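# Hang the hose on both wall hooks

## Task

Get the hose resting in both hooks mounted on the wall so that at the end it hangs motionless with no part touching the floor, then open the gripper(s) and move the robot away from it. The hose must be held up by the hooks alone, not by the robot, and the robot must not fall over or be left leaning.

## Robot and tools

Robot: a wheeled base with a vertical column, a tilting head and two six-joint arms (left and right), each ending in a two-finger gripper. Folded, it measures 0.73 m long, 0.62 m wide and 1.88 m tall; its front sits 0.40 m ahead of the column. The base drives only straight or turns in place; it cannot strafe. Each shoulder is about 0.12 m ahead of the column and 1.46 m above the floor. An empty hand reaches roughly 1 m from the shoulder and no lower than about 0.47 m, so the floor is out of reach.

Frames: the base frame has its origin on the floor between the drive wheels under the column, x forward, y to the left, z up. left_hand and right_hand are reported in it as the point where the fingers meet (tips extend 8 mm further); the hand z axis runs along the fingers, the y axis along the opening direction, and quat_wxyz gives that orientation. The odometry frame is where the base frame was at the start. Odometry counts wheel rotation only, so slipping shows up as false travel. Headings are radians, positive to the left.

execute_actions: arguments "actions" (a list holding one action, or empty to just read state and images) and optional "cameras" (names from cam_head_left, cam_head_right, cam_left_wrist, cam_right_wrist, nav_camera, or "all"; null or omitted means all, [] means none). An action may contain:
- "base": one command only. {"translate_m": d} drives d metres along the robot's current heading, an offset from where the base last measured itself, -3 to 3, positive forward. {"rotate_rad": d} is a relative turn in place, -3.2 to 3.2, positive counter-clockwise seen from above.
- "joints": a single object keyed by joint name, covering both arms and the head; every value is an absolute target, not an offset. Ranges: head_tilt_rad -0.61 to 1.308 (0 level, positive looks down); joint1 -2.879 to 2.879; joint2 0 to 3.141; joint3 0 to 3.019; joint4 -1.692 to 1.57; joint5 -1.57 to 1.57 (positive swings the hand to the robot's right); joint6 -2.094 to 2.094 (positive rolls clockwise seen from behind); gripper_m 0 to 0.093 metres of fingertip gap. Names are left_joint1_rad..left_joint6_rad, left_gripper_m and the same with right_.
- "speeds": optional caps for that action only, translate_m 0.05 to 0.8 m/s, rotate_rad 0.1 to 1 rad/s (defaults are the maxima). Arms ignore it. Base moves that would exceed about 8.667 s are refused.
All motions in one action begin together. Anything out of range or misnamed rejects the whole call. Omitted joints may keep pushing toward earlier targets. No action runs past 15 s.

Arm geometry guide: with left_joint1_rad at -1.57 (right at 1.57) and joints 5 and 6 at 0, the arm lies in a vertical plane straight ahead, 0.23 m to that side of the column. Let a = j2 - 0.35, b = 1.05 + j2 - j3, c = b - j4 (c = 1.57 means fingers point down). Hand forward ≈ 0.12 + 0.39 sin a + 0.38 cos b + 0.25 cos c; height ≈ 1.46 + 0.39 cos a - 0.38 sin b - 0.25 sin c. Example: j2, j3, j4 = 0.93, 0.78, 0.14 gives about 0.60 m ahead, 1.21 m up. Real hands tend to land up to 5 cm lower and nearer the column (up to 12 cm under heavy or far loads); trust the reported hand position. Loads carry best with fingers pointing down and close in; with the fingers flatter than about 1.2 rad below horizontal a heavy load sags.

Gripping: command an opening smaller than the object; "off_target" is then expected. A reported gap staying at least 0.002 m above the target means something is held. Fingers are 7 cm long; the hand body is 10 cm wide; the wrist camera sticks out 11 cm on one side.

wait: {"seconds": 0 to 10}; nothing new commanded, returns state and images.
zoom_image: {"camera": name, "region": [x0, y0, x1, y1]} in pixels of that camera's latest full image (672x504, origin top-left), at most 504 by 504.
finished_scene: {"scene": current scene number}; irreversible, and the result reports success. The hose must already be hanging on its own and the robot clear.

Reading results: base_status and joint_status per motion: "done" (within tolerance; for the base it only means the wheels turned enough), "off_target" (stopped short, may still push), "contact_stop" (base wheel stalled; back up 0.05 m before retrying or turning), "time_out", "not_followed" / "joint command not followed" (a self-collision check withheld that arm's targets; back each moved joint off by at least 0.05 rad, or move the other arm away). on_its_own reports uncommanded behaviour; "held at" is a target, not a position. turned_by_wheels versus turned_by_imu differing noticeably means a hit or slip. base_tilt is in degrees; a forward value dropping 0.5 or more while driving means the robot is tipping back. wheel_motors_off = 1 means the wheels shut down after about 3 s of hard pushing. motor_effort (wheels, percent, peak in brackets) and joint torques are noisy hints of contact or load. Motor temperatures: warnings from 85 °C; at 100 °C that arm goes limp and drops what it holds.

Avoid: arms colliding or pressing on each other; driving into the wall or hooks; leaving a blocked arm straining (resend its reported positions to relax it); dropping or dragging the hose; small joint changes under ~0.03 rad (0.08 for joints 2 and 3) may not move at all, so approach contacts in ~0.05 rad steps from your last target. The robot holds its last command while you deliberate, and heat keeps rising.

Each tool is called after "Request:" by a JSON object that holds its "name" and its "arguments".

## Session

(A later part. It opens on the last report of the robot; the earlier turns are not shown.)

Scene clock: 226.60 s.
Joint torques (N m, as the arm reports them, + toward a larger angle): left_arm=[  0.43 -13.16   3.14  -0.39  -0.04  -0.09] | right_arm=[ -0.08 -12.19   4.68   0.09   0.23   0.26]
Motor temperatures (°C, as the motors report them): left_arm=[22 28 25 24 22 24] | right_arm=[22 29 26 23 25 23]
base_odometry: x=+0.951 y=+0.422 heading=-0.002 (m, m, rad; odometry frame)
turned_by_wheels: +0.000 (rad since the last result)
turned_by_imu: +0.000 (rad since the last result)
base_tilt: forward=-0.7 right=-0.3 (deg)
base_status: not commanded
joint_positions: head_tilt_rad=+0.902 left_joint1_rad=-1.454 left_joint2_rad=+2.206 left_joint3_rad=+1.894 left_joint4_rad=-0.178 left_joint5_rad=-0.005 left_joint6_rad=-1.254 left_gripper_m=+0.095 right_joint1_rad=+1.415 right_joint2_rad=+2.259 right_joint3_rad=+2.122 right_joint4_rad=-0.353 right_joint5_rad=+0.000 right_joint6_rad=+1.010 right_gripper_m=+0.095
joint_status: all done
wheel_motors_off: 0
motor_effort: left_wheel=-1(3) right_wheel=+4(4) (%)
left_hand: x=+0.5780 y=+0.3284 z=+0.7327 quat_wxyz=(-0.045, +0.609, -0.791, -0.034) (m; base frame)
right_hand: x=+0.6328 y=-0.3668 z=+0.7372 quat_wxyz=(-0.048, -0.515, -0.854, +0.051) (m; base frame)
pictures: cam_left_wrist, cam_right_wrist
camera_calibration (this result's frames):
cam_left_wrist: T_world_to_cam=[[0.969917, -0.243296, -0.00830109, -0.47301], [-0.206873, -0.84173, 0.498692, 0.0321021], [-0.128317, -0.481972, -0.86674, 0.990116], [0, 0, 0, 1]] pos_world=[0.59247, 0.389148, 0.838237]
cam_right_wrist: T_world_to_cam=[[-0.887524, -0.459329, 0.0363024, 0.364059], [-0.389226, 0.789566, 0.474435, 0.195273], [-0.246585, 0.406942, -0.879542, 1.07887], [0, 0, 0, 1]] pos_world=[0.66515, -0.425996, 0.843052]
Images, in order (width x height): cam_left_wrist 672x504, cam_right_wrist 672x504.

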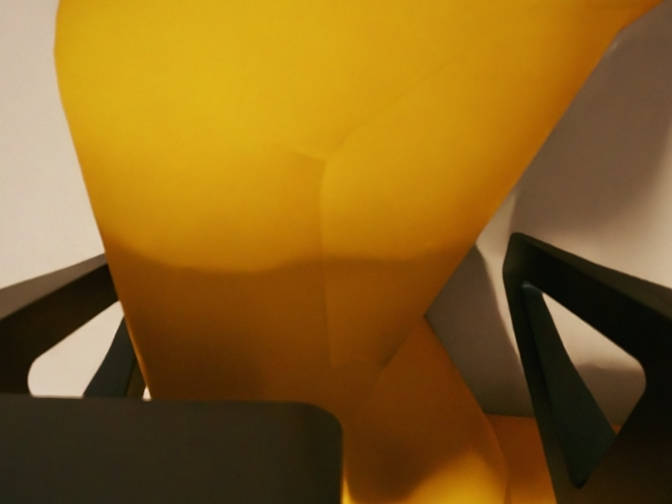

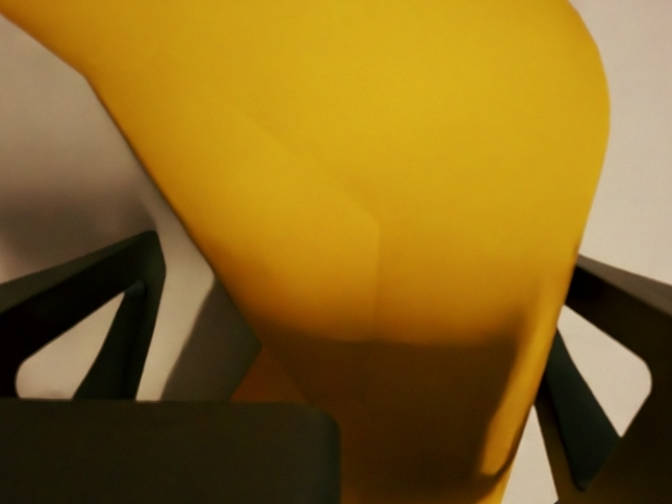

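Likely touching the table. Ease and close.

Request:
{"name": "execute_actions", "arguments": {"actions": [{"joints":{"left_joint2_rad":2.2,"right_joint1_rad":1.42,"right_joint2_rad":2.25,"left_gripper_m":0.0,"right_gripper_m":0.0}}], "cameras": ["cam_head_left","cam_left_wrist","cam_right_wrist"]}}

Scene clock: 232.27 s.
Joint torques (N m, as the arm reports them, + toward a larger angle): left_arm=[  0.36 -17.52   3.29   0.23  -0.02  -0.06] | right_arm=[ -2.54 -17.38   4.48   0.36   0.14   0.2 ]
Motor temperatures (°C, as the motors report them): left_arm=[22 28 25 24 22 24] | right_arm=[22 29 26 23 25 23]
base_odometry: x=+0.951 y=+0.422 heading=-0.002 (m, m, rad; odometry frame)
turned_by_wheels: +0.000 (rad since the last result)
turned_by_imu: +0.000 (rad since the last result)
base_tilt: forward=-0.7 right=-0.3 (deg)
base_status: not commanded
joint_positions: head_tilt_rad=+0.902 left_joint1_rad=-1.453 left_joint2_rad=+2.205 left_joint3_rad=+1.891 left_joint4_rad=-0.195 left_joint5_rad=-0.006 left_joint6_rad=-1.259 left_gripper_m=+0.058 right_joint1_rad=+1.414 right_joint2_rad=+2.258 right_joint3_rad=+2.124 right_joint4_rad=-0.359 right_joint5_rad=+0.002 right_joint6_rad=+1.015 right_gripper_m=+0.059
joint_status: left_gripper_m off_target (ended at +0.058, target +0.000); right_gripper_m off_target (ended at +0.059, target +0.000); the others done
wheel_motors_off: 0
motor_effort: left_wheel=-1(3) right_wheel=+4(4) (%)
left_hand: x=+0.5730 y=+0.3286 z=+0.7329 quat_wxyz=(-0.038, +0.611, -0.790, -0.039) (m; base frame)
right_hand: x=+0.6336 y=-0.3682 z=+0.7384 quat_wxyz=(-0.047, -0.518, -0.852, +0.053) (m; base frame)
pictures: cam_head_left, cam_left_wrist, cam_right_wrist
camera_calibration (this result's frames):
cam_head_left: T_world_to_cam=[[0.00561668, -0.997265, -0.0736939, 0.142141], [-0.824316, 0.0371022, -0.564913, 0.908952], [0.566102, 0.06392, -0.821853, 1.16991], [0, 0, 0, 1]] pos_world=[0.0861789, 0.0332478, 1.48544]
cam_left_wrist: T_world_to_cam=[[0.971297, -0.236544, -0.0250903, -0.458813], [-0.192348, -0.843088, 0.502199, 0.0206488], [-0.139945, -0.482959, -0.864388, 0.994983], [0, 0, 0, 1]] pos_world=[0.588859, 0.389415, 0.838169]
cam_right_wrist: T_world_to_cam=[[-0.890324, -0.453613, 0.0394739, 0.365627], [-0.383256, 0.793385, 0.472921, 0.194771], [-0.245841, 0.405925, -0.88022, 1.08038], [0, 0, 0, 1]] pos_world=[0.665776, -0.42723, 0.844431]
Images, in order (width x height): cam_head_left 672x504, cam_left_wrist 672x504, cam_right_wrist 672x504.

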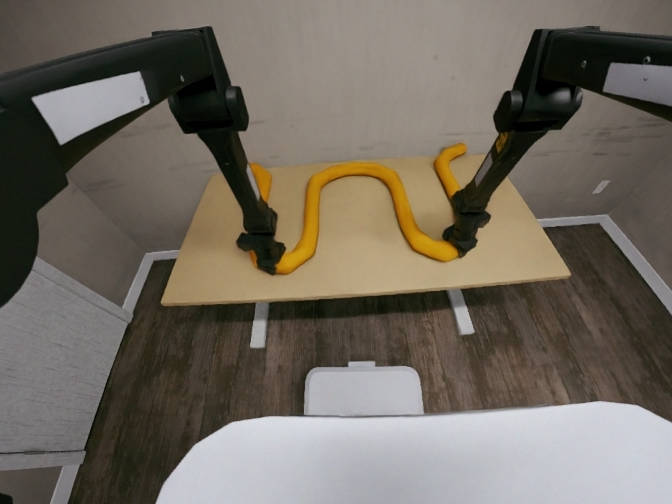

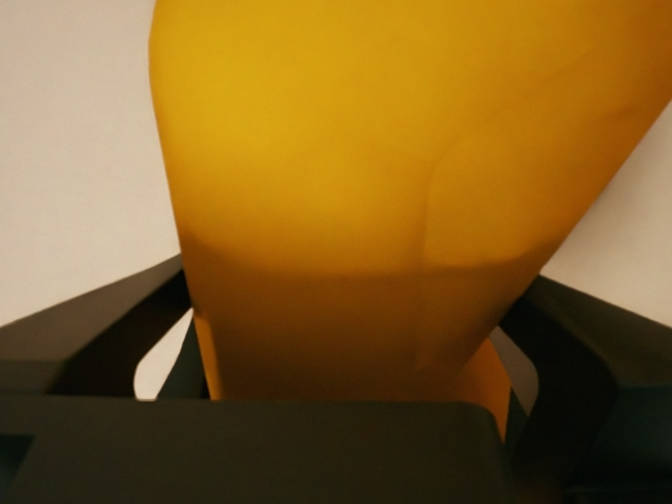

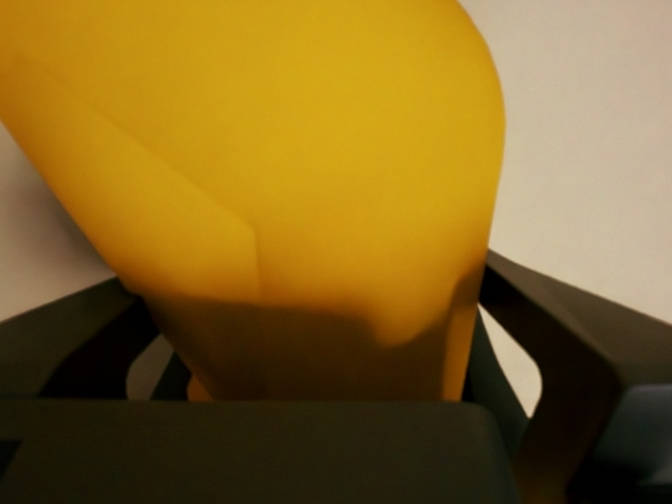

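Request:
{"name": "execute_actions", "arguments": {"actions": [{"joints":{"left_joint2_rad":1.75,"left_joint3_rad":1.41,"left_joint4_rad":-0.18,"right_joint2_rad":1.77,"right_joint3_rad":1.47,"right_joint4_rad":-0.22}}], "cameras": ["cam_head_left","cam_left_wrist","cam_right_wrist"]}}

Scene clock: 240.03 s.
Joint torques (N m, as the arm reports them, + toward a larger angle): left_arm=[ -0.06 -18.24   1.93  -0.13  -0.09  -0.06] | right_arm=[ -1.69 -17.58   1.66   0.52   0.14   0.18]
Motor temperatures (°C, as the motors report them): left_arm=[22 29 25 24 22 24] | right_arm=[22 29 26 23 25 23]
base_odometry: x=+0.951 y=+0.422 heading=-0.002 (m, m, rad; odometry frame)
turned_by_wheels: +0.000 (rad since the last result)
turned_by_imu: +0.000 (rad since the last result)
base_tilt: forward=-0.7 right=-0.3 (deg)
base_status: not commanded
joint_positions: head_tilt_rad=+0.902 left_joint1_rad=-1.455 left_joint2_rad=+1.766 left_joint3_rad=+1.410 left_joint4_rad=-0.188 left_joint5_rad=-0.004 left_joint6_rad=-1.259 left_gripper_m=+0.058 right_joint1_rad=+1.414 right_joint2_rad=+1.802 right_joint3_rad=+1.465 right_joint4_rad=-0.225 right_joint5_rad=+0.002 right_joint6_rad=+1.018 right_gripper_m=+0.059
joint_status: all done
wheel_motors_off: 0
motor_effort: left_wheel=-3(2) right_wheel=+3(4) (%)
left_hand: x=+0.5605 y=+0.3097 z=+0.8959 quat_wxyz=(-0.022, +0.612, -0.789, -0.048) (m; base frame)
right_hand: x=+0.5631 y=-0.3421 z=+0.8875 quat_wxyz=(-0.017, -0.521, -0.851, +0.069) (m; base frame)
pictures: cam_head_left, cam_left_wrist, cam_right_wrist
camera_calibration (this result's frames):
cam_head_left: T_world_to_cam=[[0.00561669, -0.997265, -0.0736939, 0.142141], [-0.824316, 0.0371022, -0.564913, 0.908952], [0.566103, 0.06392, -0.821853, 1.16991], [0, 0, 0, 1]] pos_world=[0.0861789, 0.0332478, 1.48544]
cam_left_wrist: T_world_to_cam=[[0.970594, -0.233678, -0.0578038, -0.418208], [-0.171853, -0.840791, 0.513359, -0.101768], [-0.168562, -0.48833, -0.856225, 1.13537], [0, 0, 0, 1]] pos_world=[0.579801, 0.371146, 1.00021]
cam_right_wrist: T_world_to_cam=[[-0.891077, -0.443326, 0.0971768, 0.261557], [-0.340876, 0.795107, 0.501605, 0.0278812], [-0.29964, 0.413844, -0.859621, 1.19841], [0, 0, 0, 1]] pos_world=[0.601664, -0.402168, 0.990777]
Images, in order (width x height): cam_head_left 672x504, cam_left_wrist 672x504, cam_right_wrist 672x504.

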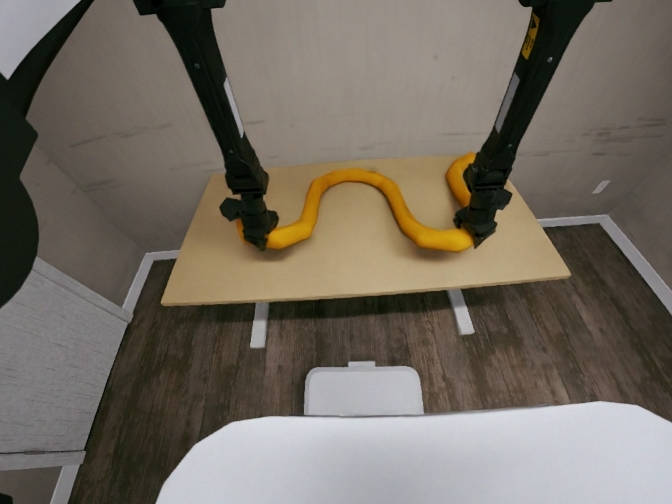

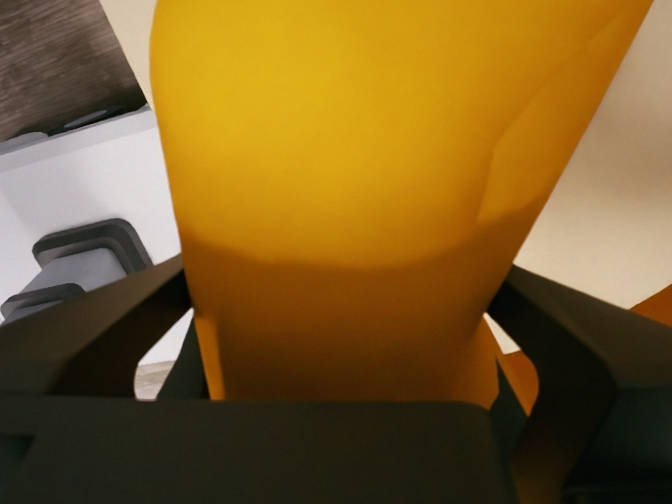

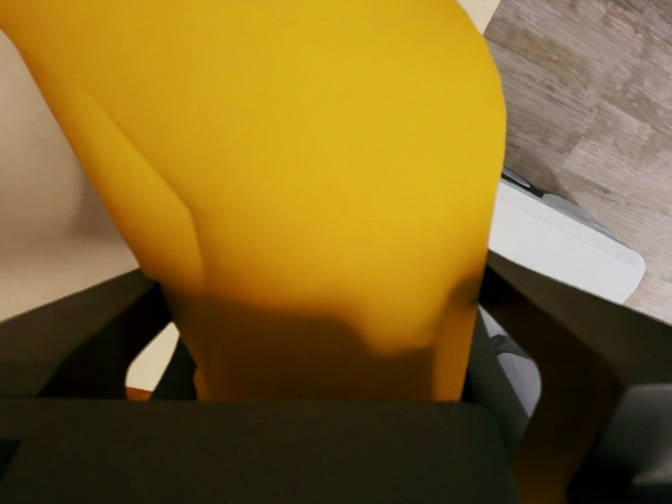

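Request:
{"name": "execute_actions", "arguments": {"actions": [{"joints":{"left_joint1_rad":-1.3,"left_joint2_rad":1.24,"left_joint3_rad":1.09,"left_joint4_rad":-0.37,"left_joint5_rad":0.2,"left_joint6_rad":-1.42,"right_joint1_rad":1.3,"right_joint2_rad":1.24,"right_joint3_rad":1.09,"right_joint4_rad":-0.37,"right_joint5_rad":-0.2,"right_joint6_rad":1.42}}], "cameras": ["cam_head_left"]}}

Request:
{"name": "execute_actions", "arguments": {"actions": [{"joints":{"left_joint2_rad":0.87,"left_joint3_rad":1.02,"left_joint4_rad":-0.67,"right_joint2_rad":0.87,"right_joint3_rad":1.02,"right_joint4_rad":-0.67}}], "cameras": ["cam_head_left","cam_left_wrist","cam_right_wrist"]}}

Scene clock: 254.13 s.
Joint torques (N m, as the arm reports them, + toward a larger angle): left_arm=[  1.62 -16.77   3.91  -0.12  -0.14  -0.15] | right_arm=[ -1.43 -15.05   3.2    0.41  -0.03   0.34]
Motor temperatures (°C, as the motors report them): left_arm=[22 29 25 24 22 24] | right_arm=[22 30 25 23 25 23]
base_odometry: x=+0.951 y=+0.422 heading=-0.002 (m, m, rad; odometry frame)
turned_by_wheels: +0.000 (rad since the last result)
turned_by_imu: +0.000 (rad since the last result)
base_tilt: forward=-0.6 right=-0.2 (deg)
base_status: not commanded
joint_positions: head_tilt_rad=+0.902 left_joint1_rad=-1.300 left_joint2_rad=+1.262 left_joint3_rad=+1.080 left_joint4_rad=-0.379 left_joint5_rad=+0.199 left_joint6_rad=-1.398 left_gripper_m=+0.058 right_joint1_rad=+1.290 right_joint2_rad=+1.258 right_joint3_rad=+1.082 right_joint4_rad=-0.373 right_joint5_rad=-0.196 right_joint6_rad=+1.402 right_gripper_m=+0.059
joint_status: all done
wheel_motors_off: 0
motor_effort: left_wheel=-4(4) right_wheel=+3(4) (%)
left_hand: x=+0.5425 y=+0.3394 z=+1.0979 quat_wxyz=(-0.002, +0.696, -0.718, -0.020) (m; base frame)
right_hand: x=+0.5457 y=-0.3467 z=+1.1010 quat_wxyz=(-0.011, -0.698, -0.715, +0.021) (m; base frame)
pictures: cam_head_left
camera_calibration (this result's frames):
cam_head_left: T_world_to_cam=[[0.00561668, -0.997265, -0.0736939, 0.142141], [-0.824316, 0.0371022, -0.564913, 0.908952], [0.566102, 0.06392, -0.821853, 1.16991], [0, 0, 0, 1]] pos_world=[0.0861789, 0.0332478, 1.48544]
Images, in order (width x height): cam_head_left 672x504.

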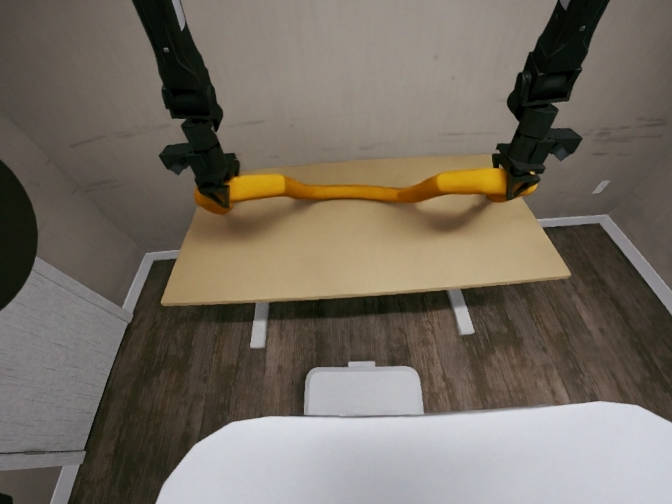

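Scene clock: 255.43 s.
Joint torques (N m, as the arm reports them, + toward a larger angle): left_arm=[  0.23 -14.9    6.32  -0.35  -0.14  -0.1 ] | right_arm=[ -0.09 -13.54   6.     0.11  -0.03   0.27]
Motor temperatures (°C, as the motors report them): left_arm=[22 29 25 24 22 24] | right_arm=[22 30 26 23 25 23]
base_odometry: x=+0.951 y=+0.422 heading=-0.002 (m, m, rad; odometry frame)
turned_by_wheels: +0.000 (rad since the last result)
turned_by_imu: +0.000 (rad since the last result)
base_tilt: forward=-0.7 right=-0.2 (deg)
base_status: not commanded
joint_positions: head_tilt_rad=+0.902 left_joint1_rad=-1.300 left_joint2_rad=+0.895 left_joint3_rad=+1.001 left_joint4_rad=-0.674 left_joint5_rad=+0.199 left_joint6_rad=-1.403 left_gripper_m=+0.058 right_joint1_rad=+1.290 right_joint2_rad=+0.893 right_joint3_rad=+0.999 right_joint4_rad=-0.667 right_joint5_rad=-0.196 right_joint6_rad=+1.409 right_gripper_m=+0.059
joint_status: all done
wheel_motors_off: 0
motor_effort: left_wheel=-3(5) right_wheel=+3(4) (%)
left_hand: x=+0.5356 y=+0.3046 z=+1.2389 quat_wxyz=(+0.001, +0.698, -0.715, -0.022) (m; base frame)
right_hand: x=+0.5359 y=-0.3105 z=+1.2400 quat_wxyz=(-0.006, -0.702, -0.712, +0.025) (m; base frame)
pictures: cam_head_left, cam_left_wrist, cam_right_wrist
camera_calibration (this result's frames):
cam_head_left: T_world_to_cam=[[0.00561669, -0.997265, -0.0736939, 0.142141], [-0.824316, 0.0371022, -0.564913, 0.908952], [0.566102, 0.06392, -0.821853, 1.16991], [0, 0, 0, 1]] pos_world=[0.0861789, 0.0332478, 1.48544]
cam_left_wrist: T_world_to_cam=[[0.999015, -0.0101272, -0.0431976, -0.476835], [0.0162108, -0.82298, 0.56784, -0.460013], [-0.0413014, -0.567981, -0.822005, 1.33608], [0, 0, 0, 1]] pos_world=[0.539004, 0.37546, 1.33888]
cam_right_wrist: T_world_to_cam=[[-0.999646, -0.0083283, 0.0252674, 0.499485], [0.00704633, 0.832943, 0.553314, -0.422185], [-0.0256545, 0.553296, -0.832589, 1.34315], [0, 0, 0, 1]] pos_world=[0.536741, -0.387347, 1.33928]
Images, in order (width x height): cam_head_left 672x504, cam_left_wrist 672x504, cam_right_wrist 672x504.

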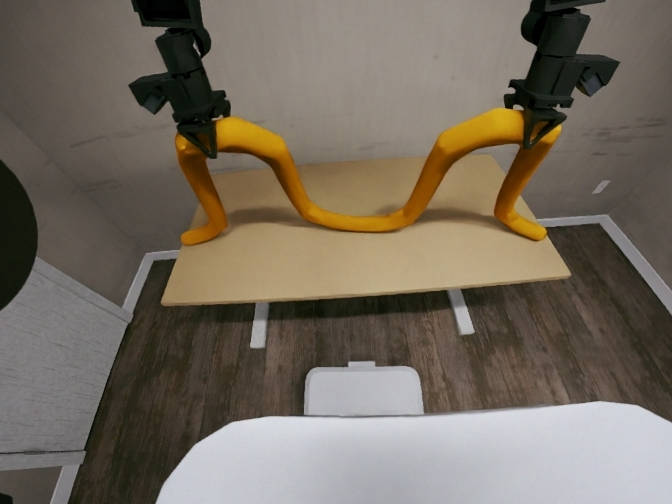

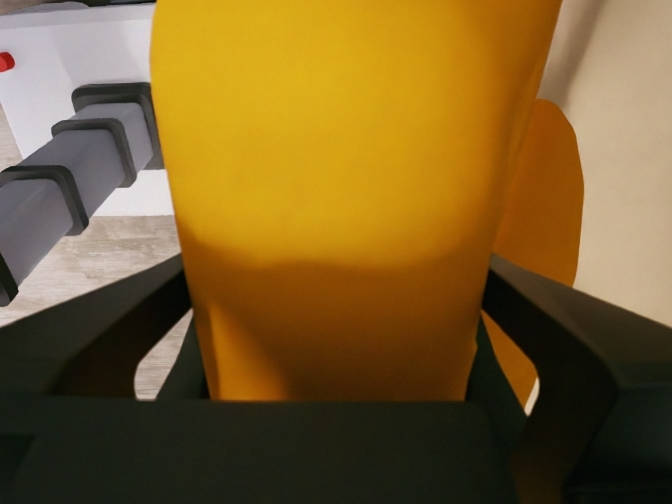

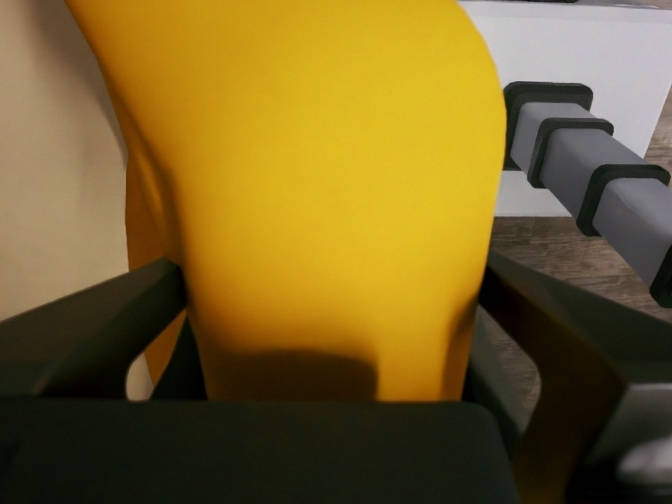

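Request:
{"name": "execute_actions", "arguments": {"actions": [{"base":{"translate_m":-0.843},"speeds":{"translate_m":0.25}}], "cameras": ["cam_head_left","nav_camera"]}}

Request:
{"name": "execute_actions", "arguments": {"actions": [{"base":{"rotate_rad":-1.57},"speeds":{"rotate_rad":0.6},"joints":{"head_tilt_rad":0.6}}], "cameras": ["cam_head_left","nav_camera"]}}

Scene clock: 267.67 s.
Joint torques (N m, as the arm reports them, + toward a larger angle): left_arm=[  0.34 -15.63   6.51  -0.23  -0.21  -0.03] | right_arm=[ -0.2  -14.03   6.02   0.43  -0.01   0.26]
Motor temperatures (°C, as the motors report them): left_arm=[22 29 26 24 22 24] | right_arm=[22 29 27 23 25 23]
base_odometry: x=+0.108 y=+0.424 heading=-0.004 (m, m, rad; odometry frame)
turned_by_wheels: -0.002 (rad since the last result)
turned_by_imu: -0.003 (rad since the last result)
base_tilt: forward=-0.7 right=-0.3 (deg)
base_status: done
joint_positions: head_tilt_rad=+0.902 left_joint1_rad=-1.300 left_joint2_rad=+0.903 left_joint3_rad=+0.999 left_joint4_rad=-0.680 left_joint5_rad=+0.200 left_joint6_rad=-1.412 left_gripper_m=+0.058 right_joint1_rad=+1.291 right_joint2_rad=+0.901 right_joint3_rad=+0.997 right_joint4_rad=-0.674 right_joint5_rad=-0.197 right_joint6_rad=+1.410 right_gripper_m=+0.059
joint_status: not commanded
wheel_motors_off: 0
motor_effort: left_wheel=-2(59) right_wheel=+1(84) (%)
left_hand: x=+0.5315 y=+0.3046 z=+1.2353 quat_wxyz=(+0.007, +0.703, -0.711, -0.026) (m; base frame)
right_hand: x=+0.5317 y=-0.3101 z=+1.2364 quat_wxyz=(+0.001, -0.703, -0.710, +0.029) (m; base frame)
pictures: cam_head_left, nav_camera
camera_calibration (this result's frames):
cam_head_left: T_world_to_cam=[[0.00559296, -0.997265, -0.0736957, 0.142145], [-0.824498, 0.0371022, -0.564648, 0.908552], [0.565838, 0.06392, -0.822035, 1.1702], [0, 0, 0, 1]] pos_world=[0.0861613, 0.0332478, 1.48543]
Images, in order (width x height): cam_head_left 672x504, nav_camera 672x504.

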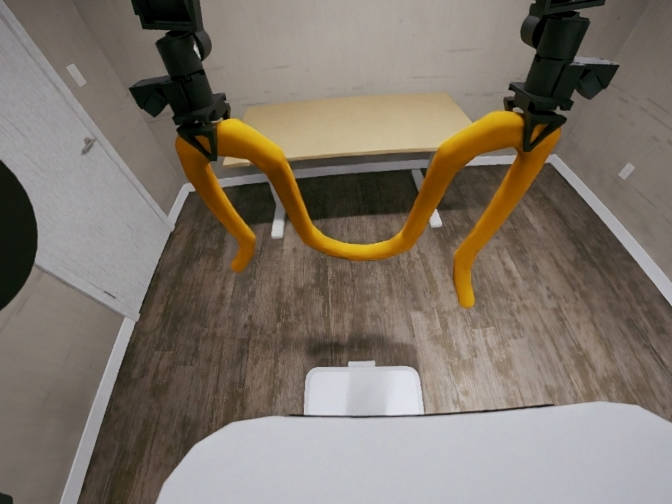

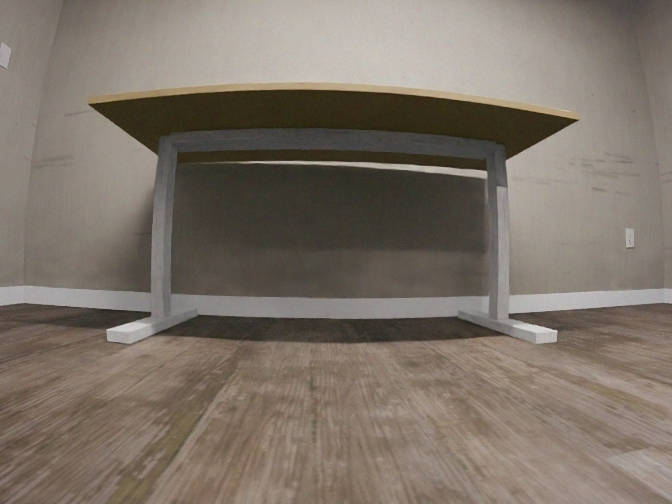

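Scene clock: 271.40 s.
Joint torques (N m, as the arm reports them, + toward a larger angle): left_arm=[  0.54 -15.7    6.39  -0.16  -0.22  -0.01] | right_arm=[ -0.58 -14.09   6.06   0.37   0.01   0.22]
Motor temperatures (°C, as the motors report them): left_arm=[22 29 27 24 22 24] | right_arm=[22 29 27 23 25 23]
base_odometry: x=+0.108 y=+0.424 heading=-1.573 (m, m, rad; odometry frame)
turned_by_wheels: -1.569 (rad since the last result)
turned_by_imu: -1.573 (rad since the last result)
base_tilt: forward=-0.7 right=-0.2 (deg)
base_status: done
joint_positions: head_tilt_rad=+0.618 left_joint1_rad=-1.304 left_joint2_rad=+0.903 left_joint3_rad=+0.999 left_joint4_rad=-0.680 left_joint5_rad=+0.201 left_joint6_rad=-1.416 left_gripper_m=+0.058 right_joint1_rad=+1.296 right_joint2_rad=+0.901 right_joint3_rad=+0.997 right_joint4_rad=-0.674 right_joint5_rad=-0.197 right_joint6_rad=+1.413 right_gripper_m=+0.059
joint_status: all done
wheel_motors_off: 0
motor_effort: left_wheel=+2(74) right_wheel=-3(63) (%)
left_hand: x=+0.5317 y=+0.3031 z=+1.2350 quat_wxyz=(+0.009, +0.704, -0.710, -0.025) (m; base frame)
right_hand: x=+0.5320 y=-0.3078 z=+1.2360 quat_wxyz=(+0.003, -0.703, -0.710, +0.027) (m; base frame)
pictures: cam_head_left, nav_camera
camera_calibration (this result's frames):
cam_head_left: T_world_to_cam=[[0.0260332, -0.997265, -0.0691709, 0.134155], [-0.63309, 0.0371022, -0.773189, 1.22013], [0.77364, 0.06392, -0.630393, 0.864679], [0, 0, 0, 1]] pos_world=[0.100012, 0.0332478, 1.49776]
Images, in order (width x height): cam_head_left 672x504, nav_camera 672x504.

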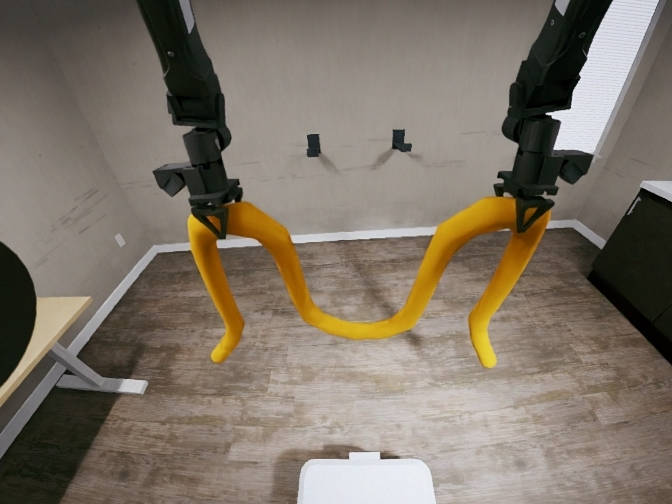

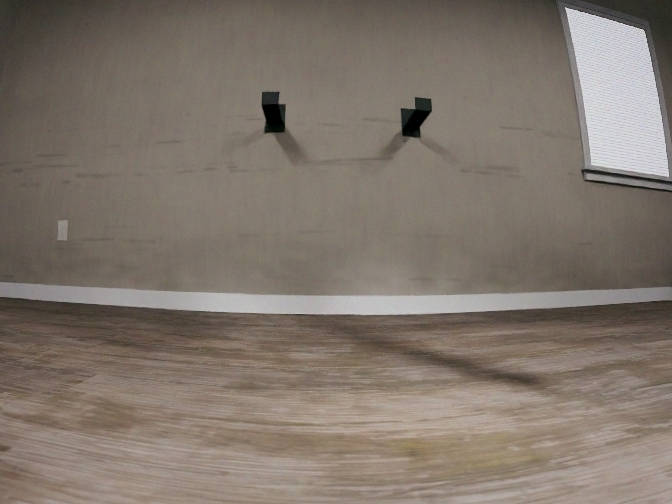

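Request:
{"name": "zoom_image", "arguments": {"camera": "nav_camera", "region": [240, 70, 450, 160]}}

Region (240, 70, 450, 160) of nav_camera's 672x504 image, scaled by 2.400, with more detail than that image has; it fills the top 216 rows of this view, and the rest is white.

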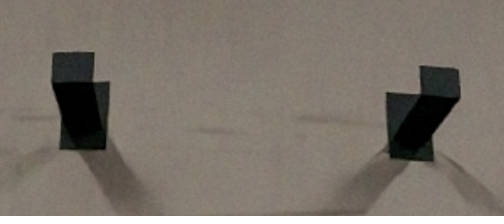

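Request:
{"name": "execute_actions", "arguments": {"actions": [{"base":{"rotate_rad":-0.085}}], "cameras": []}}

Request:
{"name": "execute_actions", "arguments": {"actions": [{"base":{"translate_m":1.0},"speeds":{"translate_m":0.5},"joints":{"left_joint1_rad":-1.15,"left_joint2_rad":1.24,"left_joint3_rad":1.11,"left_joint4_rad":-0.37,"left_joint5_rad":0.33,"left_joint6_rad":-1.37,"right_joint1_rad":1.15,"right_joint2_rad":1.24,"right_joint3_rad":1.11,"right_joint4_rad":-0.37,"right_joint5_rad":-0.33,"right_joint6_rad":1.37}}], "cameras": []}}

Request:
{"name": "execute_actions", "arguments": {"actions": [{"base":{"rotate_rad":0.134}}], "cameras": ["cam_head_left","cam_head_right","nav_camera"]}}

Scene clock: 296.07 s.
Joint torques (N m, as the arm reports them, + toward a larger angle): left_arm=[  0.67 -15.84   6.38  -0.13  -0.21  -0.01] | right_arm=[ -0.54 -14.08   6.07   0.37   0.02   0.22]
Motor temperatures (°C, as the motors report them): left_arm=[22 29 27 24 22 24] | right_arm=[22 29 28 23 25 23]
base_odometry: x=+0.108 y=+0.424 heading=-1.657 (m, m, rad; odometry frame)
turned_by_wheels: -0.084 (rad since the last result)
turned_by_imu: -0.087 (rad since the last result)
base_tilt: forward=-0.6 right=-0.2 (deg)
base_status: done
joint_positions: head_tilt_rad=+0.618 left_joint1_rad=-1.304 left_joint2_rad=+0.903 left_joint3_rad=+0.999 left_joint4_rad=-0.680 left_joint5_rad=+0.201 left_joint6_rad=-1.416 left_gripper_m=+0.058 right_joint1_rad=+1.296 right_joint2_rad=+0.901 right_joint3_rad=+0.997 right_joint4_rad=-0.674 right_joint5_rad=-0.197 right_joint6_rad=+1.414 right_gripper_m=+0.059
joint_status: not commanded
wheel_motors_off: 0
motor_effort: left_wheel=+2(35) right_wheel=-2(35) (%)
left_hand: x=+0.5316 y=+0.3032 z=+1.2349 quat_wxyz=(+0.009, +0.704, -0.710, -0.025) (m; base frame)
right_hand: x=+0.5320 y=-0.3077 z=+1.2360 quat_wxyz=(+0.003, -0.704, -0.710, +0.027) (m; base frame)
pictures: none
No camera images: the call's "cameras" was empty. Leave "cameras" out to get every camera's image.

Scene clock: 299.53 s.
Joint torques (N m, as the arm reports them, + toward a larger angle): left_arm=[  3.02 -18.     4.83  -0.04  -0.3    0.11] | right_arm=[ -4.32 -16.33   4.1    0.69   0.1    0.09]
Motor temperatures (°C, as the motors report them): left_arm=[22 30 27 24 22 24] | right_arm=[22 30 28 23 25 23]
base_odometry: x=+0.021 y=-0.572 heading=-1.659 (m, m, rad; odometry frame)
turned_by_wheels: -0.002 (rad since the last result)
turned_by_imu: -0.001 (rad since the last result)
base_tilt: forward=-0.7 right=-0.2 (deg)
base_status: done
joint_positions: head_tilt_rad=+0.617 left_joint1_rad=-1.157 left_joint2_rad=+1.289 left_joint3_rad=+1.088 left_joint4_rad=-0.381 left_joint5_rad=+0.333 left_joint6_rad=-1.380 left_gripper_m=+0.058 right_joint1_rad=+1.158 right_joint2_rad=+1.284 right_joint3_rad=+1.088 right_joint4_rad=-0.380 right_joint5_rad=-0.329 right_joint6_rad=+1.376 right_gripper_m=+0.059
joint_status: all done
wheel_motors_off: 0
motor_effort: left_wheel=-2(70) right_wheel=+2(70) (%)
left_hand: x=+0.5304 y=+0.3958 z=+1.1045 quat_wxyz=(+0.002, +0.718, -0.695, -0.014) (m; base frame)
right_hand: x=+0.5324 y=-0.3964 z=+1.1069 quat_wxyz=(-0.002, -0.716, -0.698, +0.014) (m; base frame)
pictures: none
No camera images: the call's "cameras" was empty. Leave "cameras" out to get every camera's image.

Scene clock: 300.67 s.
Joint torques (N m, as the arm reports them, + toward a larger angle): left_arm=[  3.86 -17.9    4.67  -0.2   -0.22   0.1 ] | right_arm=[ -4.43 -15.94   4.08   0.69   0.16   0.14]
Motor temperatures (°C, as the motors report them): left_arm=[22 30 27 24 22 24] | right_arm=[22 30 28 23 25 23]
base_odometry: x=+0.021 y=-0.573 heading=-1.527 (m, m, rad; odometry frame)
turned_by_wheels: +0.132 (rad since the last result)
turned_by_imu: +0.129 (rad since the last result)
base_tilt: forward=-0.7 right=-0.2 (deg)
base_status: done
joint_positions: head_tilt_rad=+0.617 left_joint1_rad=-1.164 left_joint2_rad=+1.289 left_joint3_rad=+1.088 left_joint4_rad=-0.381 left_joint5_rad=+0.331 left_joint6_rad=-1.379 left_gripper_m=+0.058 right_joint1_rad=+1.160 right_joint2_rad=+1.283 right_joint3_rad=+1.088 right_joint4_rad=-0.380 right_joint5_rad=-0.330 right_joint6_rad=+1.371 right_gripper_m=+0.059
joint_status: not commanded
wheel_motors_off: 0
motor_effort: left_wheel=-2(73) right_wheel=+0(56) (%)
left_hand: x=+0.5311 y=+0.3922 z=+1.1036 quat_wxyz=(+0.003, +0.717, -0.697, -0.013) (m; base frame)
right_hand: x=+0.5329 y=-0.3953 z=+1.1070 quat_wxyz=(-0.001, -0.714, -0.700, +0.013) (m; base frame)
pictures: cam_head_left, cam_head_right, nav_camera
camera_calibration (this result's frames):
cam_head_left: T_world_to_cam=[[0.0260754, -0.997265, -0.069155, 0.134128], [-0.632619, 0.0371022, -0.773574, 1.22071], [0.774024, 0.06392, -0.629921, 0.863934], [0, 0, 0, 1]] pos_world=[0.100037, 0.0332478, 1.49779]
cam_head_right: T_world_to_cam=[[0.0239645, -0.997999, -0.0585044, 0.0491679], [-0.614653, 0.0314445, -0.788171, 1.24089], [0.788433, 0.0548481, -0.61267, 0.838408], [0, 0, 0, 1]] pos_world=[0.100509, -0.0359346, 1.49458]
Images, in order (width x height): cam_head_left 672x504, cam_head_right 672x504, nav_camera 672x504.

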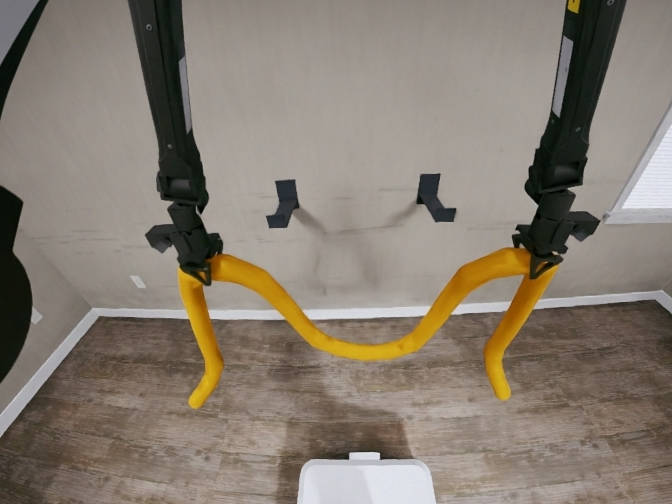

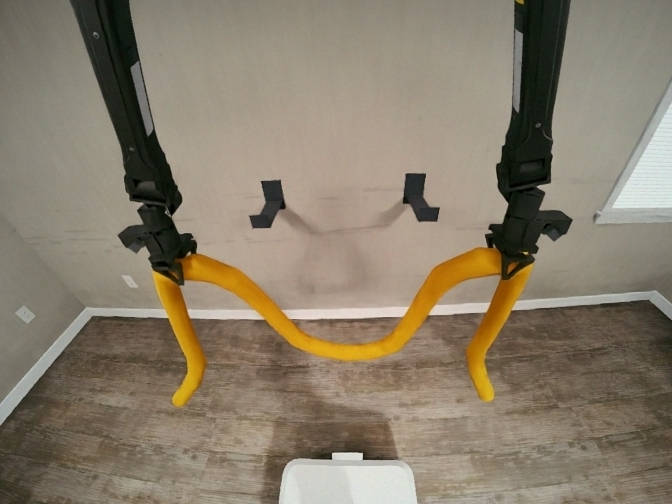

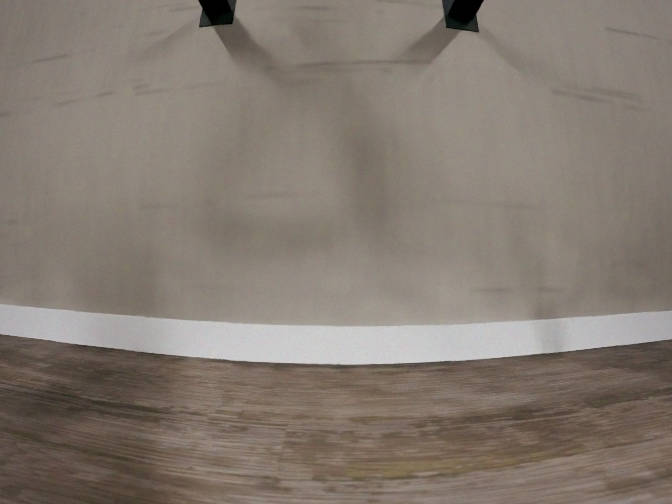

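Request:
{"name": "execute_actions", "arguments": {"actions": [{"base":{"translate_m":0.28},"speeds":{"translate_m":0.3},"joints":{"head_tilt_rad":0.75,"left_joint1_rad":-1.03,"left_joint2_rad":1.17,"left_joint3_rad":1.11,"left_joint4_rad":-0.40,"left_joint5_rad":0.42,"left_joint6_rad":-1.3,"right_joint1_rad":1.05,"right_joint2_rad":1.17,"right_joint3_rad":1.11,"right_joint4_rad":-0.40,"right_joint5_rad":-0.42,"right_joint6_rad":1.3}}]}}

Scene clock: 332.03 s.
Joint torques (N m, as the arm reports them, + toward a larger angle): left_arm=[  4.27 -17.26   5.3    0.07  -0.3    0.09] | right_arm=[ -5.14 -15.5    4.84   0.57   0.08   0.08]
Motor temperatures (°C, as the motors report them): left_arm=[22 31 26 24 22 24] | right_arm=[22 31 27 23 25 23]
base_odometry: x=+0.034 y=-0.853 heading=-1.525 (m, m, rad; odometry frame)
turned_by_wheels: +0.002 (rad since the last result)
turned_by_imu: +0.000 (rad since the last result)
base_tilt: forward=-0.7 right=-0.3 (deg)
base_status: done
joint_positions: head_tilt_rad=+0.753 left_joint1_rad=-1.042 left_joint2_rad=+1.214 left_joint3_rad=+1.089 left_joint4_rad=-0.411 left_joint5_rad=+0.423 left_joint6_rad=-1.308 left_gripper_m=+0.058 right_joint1_rad=+1.061 right_joint2_rad=+1.209 right_joint3_rad=+1.087 right_joint4_rad=-0.404 right_joint5_rad=-0.419 right_joint6_rad=+1.307 right_gripper_m=+0.059
joint_status: all done
wheel_motors_off: 0
motor_effort: left_wheel=-1(82) right_wheel=-1(51) (%)
left_hand: x=+0.5441 y=+0.4315 z=+1.1538 quat_wxyz=(-0.028, +0.707, -0.707, -0.001) (m; base frame)
right_hand: x=+0.5482 y=-0.4231 z=+1.1528 quat_wxyz=(-0.027, -0.701, -0.712, -0.006) (m; base frame)
pictures: cam_head_left, cam_head_right, cam_left_wrist, cam_right_wrist, nav_camera
camera_calibration (this result's frames):
cam_head_left: T_world_to_cam=[[0.0164663, -0.997265, -0.07205, 0.139067], [-0.731585, 0.0371022, -0.68074, 1.08269], [0.681551, 0.06392, -0.728973, 1.0211], [0, 0, 0, 1]] pos_world=[0.093858, 0.0332478, 1.4914]
cam_head_right: T_world_to_cam=[[0.0158178, -0.997999, -0.0612116, 0.0537444], [-0.715763, 0.0314445, -0.697635, 1.10652], [0.698164, 0.0548481, -0.713833, 0.998713], [0, 0, 0, 1]] pos_world=[0.0938898, -0.0359346, 1.48815]
cam_left_wrist: T_world_to_cam=[[0.999553, 0.0117042, 0.0275271, -0.579038], [-0.00570513, -0.828778, 0.559549, -0.28344], [0.0293629, -0.559455, -0.82834, 1.30376], [0, 0, 0, 1]] pos_world=[0.53888, 0.501265, 1.2545]
cam_right_wrist: T_world_to_cam=[[-0.998781, -0.0113125, -0.0480519, 0.595866], [-0.0364311, 0.825768, 0.562833, -0.270397], [0.0333127, 0.563897, -0.825173, 1.29679], [0, 0, 0, 1]] pos_world=[0.54209, -0.501227, 1.25089]
Images, in order (width x height): cam_head_left 672x504, cam_head_right 672x504, cam_left_wrist 672x504, cam_right_wrist 672x504, nav_camera 672x504.

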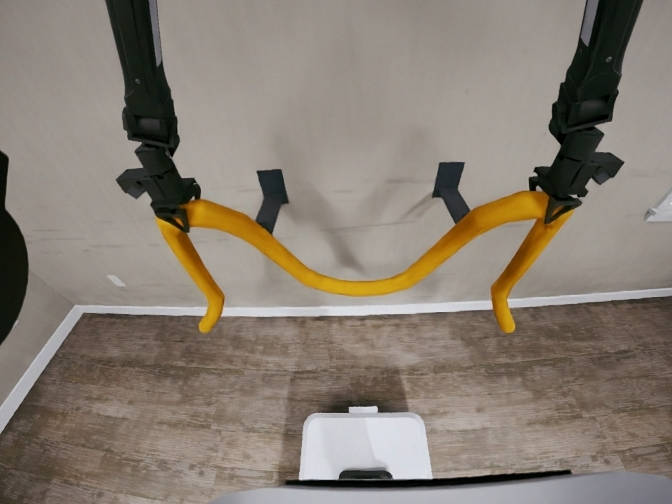

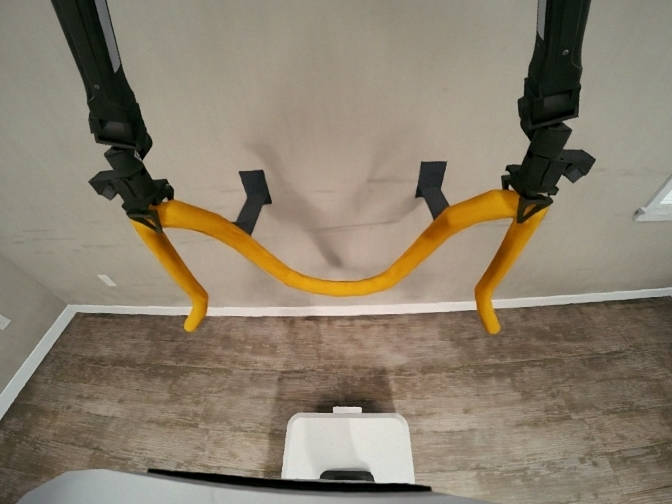

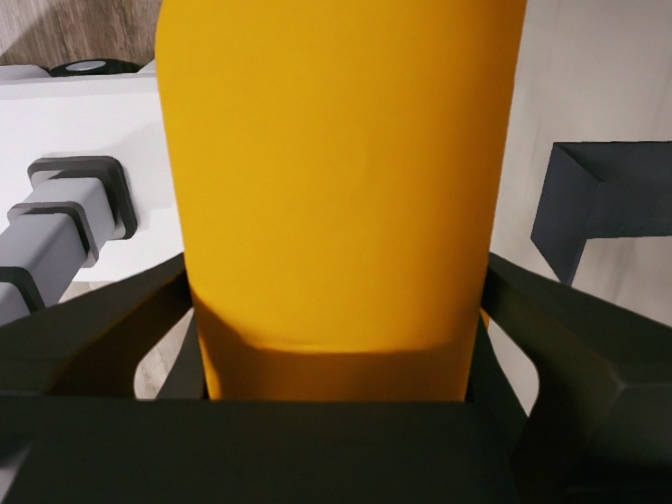

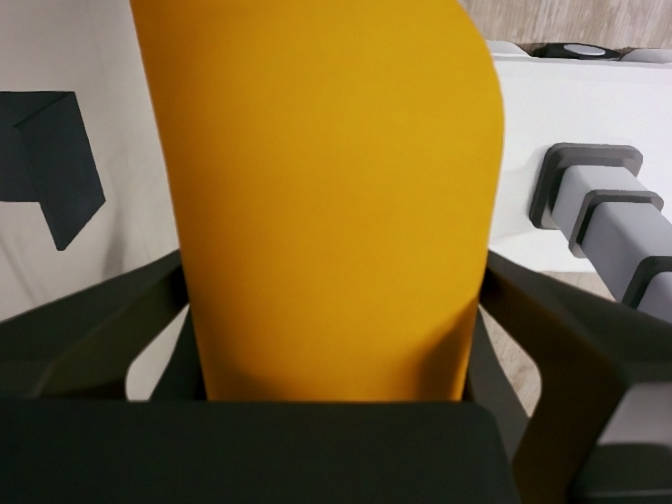

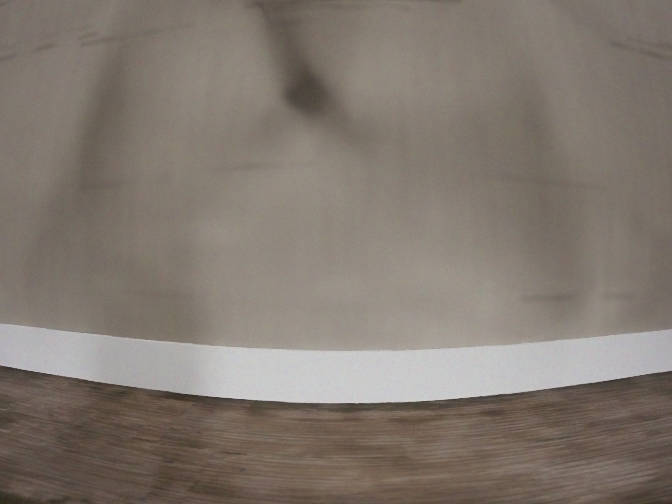

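Request:
{"name": "execute_actions", "arguments": {"actions": [{"base":{"translate_m":0.13},"speeds":{"translate_m":0.15},"joints":{"right_joint1_rad":0.97,"right_joint5_rad":-0.45,"right_joint6_rad":1.27}}], "cameras": ["cam_head_left","cam_head_right","cam_left_wrist","cam_right_wrist"]}}

Scene clock: 353.13 s.
Joint torques (N m, as the arm reports them, + toward a larger angle): left_arm=[  4.45 -16.93   5.2    0.05  -0.42  -0.01] | right_arm=[ -6.62 -15.11   4.92   0.62   0.16   0.12]
Motor temperatures (°C, as the motors report them): left_arm=[22 31 27 24 22 24] | right_arm=[23 31 27 23 25 23]
base_odometry: x=+0.040 y=-0.982 heading=-1.524 (m, m, rad; odometry frame)
turned_by_wheels: +0.001 (rad since the last result)
turned_by_imu: +0.000 (rad since the last result)
base_tilt: forward=-0.6 right=-0.3 (deg)
base_status: done
joint_positions: head_tilt_rad=+0.753 left_joint1_rad=-1.044 left_joint2_rad=+1.214 left_joint3_rad=+1.089 left_joint4_rad=-0.412 left_joint5_rad=+0.426 left_joint6_rad=-1.295 left_gripper_m=+0.058 right_joint1_rad=+0.994 right_joint2_rad=+1.209 right_joint3_rad=+1.087 right_joint4_rad=-0.404 right_joint5_rad=-0.450 right_joint6_rad=+1.273 right_gripper_m=+0.059
joint_status: all done
wheel_motors_off: 0
motor_effort: left_wheel=+2(41) right_wheel=-1(38) (%)
left_hand: x=+0.5444 y=+0.4298 z=+1.1535 quat_wxyz=(-0.026, +0.701, -0.712, +0.001) (m; base frame)
right_hand: x=+0.5423 y=-0.4507 z=+1.1648 quat_wxyz=(-0.040, -0.700, -0.713, +0.003) (m; base frame)
pictures: cam_head_left, cam_head_right, cam_left_wrist, cam_right_wrist
camera_calibration (this result's frames):
cam_head_left: T_world_to_cam=[[0.0164489, -0.997265, -0.0720539, 0.139074], [-0.73175, 0.0371022, -0.680563, 1.08242], [0.681375, 0.06392, -0.729138, 1.02136], [0, 0, 0, 1]] pos_world=[0.0938463, 0.0332478, 1.49139]
cam_head_right: T_world_to_cam=[[0.015803, -0.997999, -0.0612154, 0.053751], [-0.715931, 0.0314445, -0.697462, 1.10626], [0.697992, 0.0548481, -0.714002, 0.998982], [0, 0, 0, 1]] pos_world=[0.0938772, -0.0359346, 1.48814]
cam_left_wrist: T_world_to_cam=[[0.99962, -0.00261912, 0.0274517, -0.573139], [-0.0176334, -0.826076, 0.563283, -0.283689], [0.0212019, -0.563553, -0.825808, 1.30584], [0, 0, 0, 1]] pos_world=[0.540232, 0.500063, 1.25391]
cam_right_wrist: T_world_to_cam=[[-0.998442, -0.0146097, -0.0538453, 0.595315], [-0.0413292, 0.841992, 0.537905, -0.215606], [0.0374787, 0.539293, -0.841284, 1.32788], [0, 0, 0, 1]] pos_world=[0.53571, -0.525878, 1.26515]
Images, in order (width x height): cam_head_left 672x504, cam_head_right 672x504, cam_left_wrist 672x504, cam_right_wrist 672x504.

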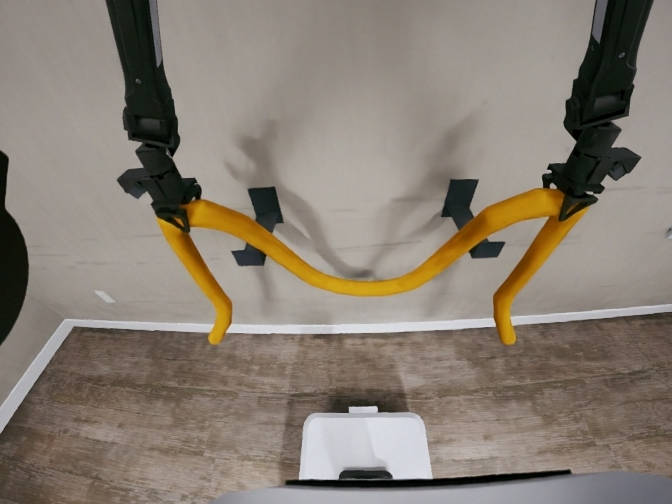

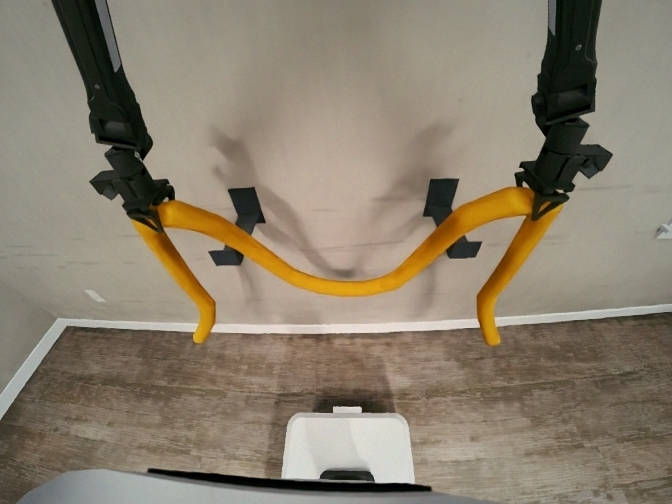

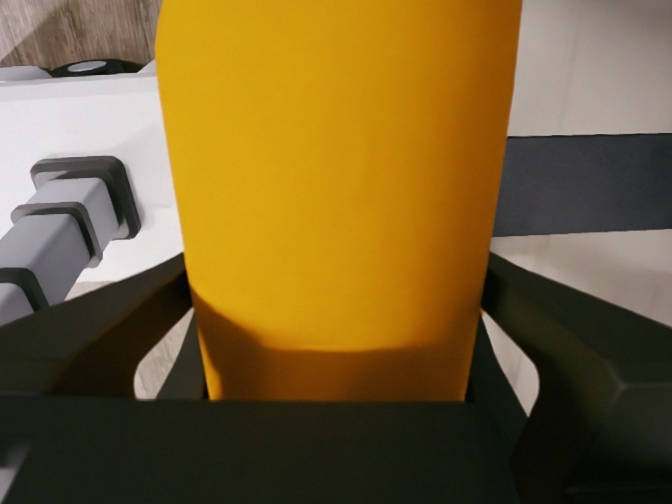

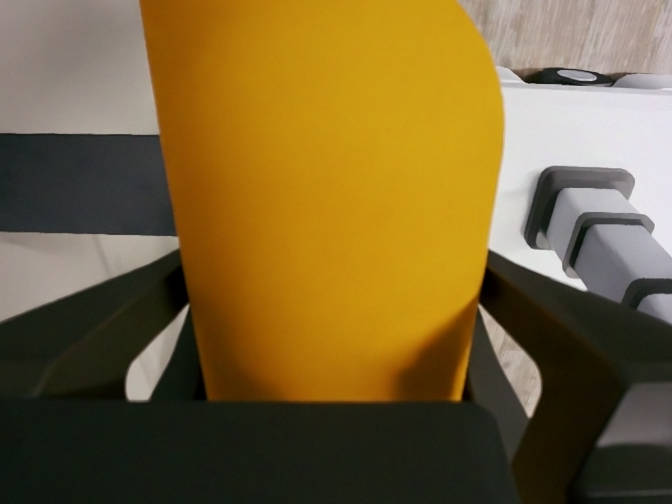

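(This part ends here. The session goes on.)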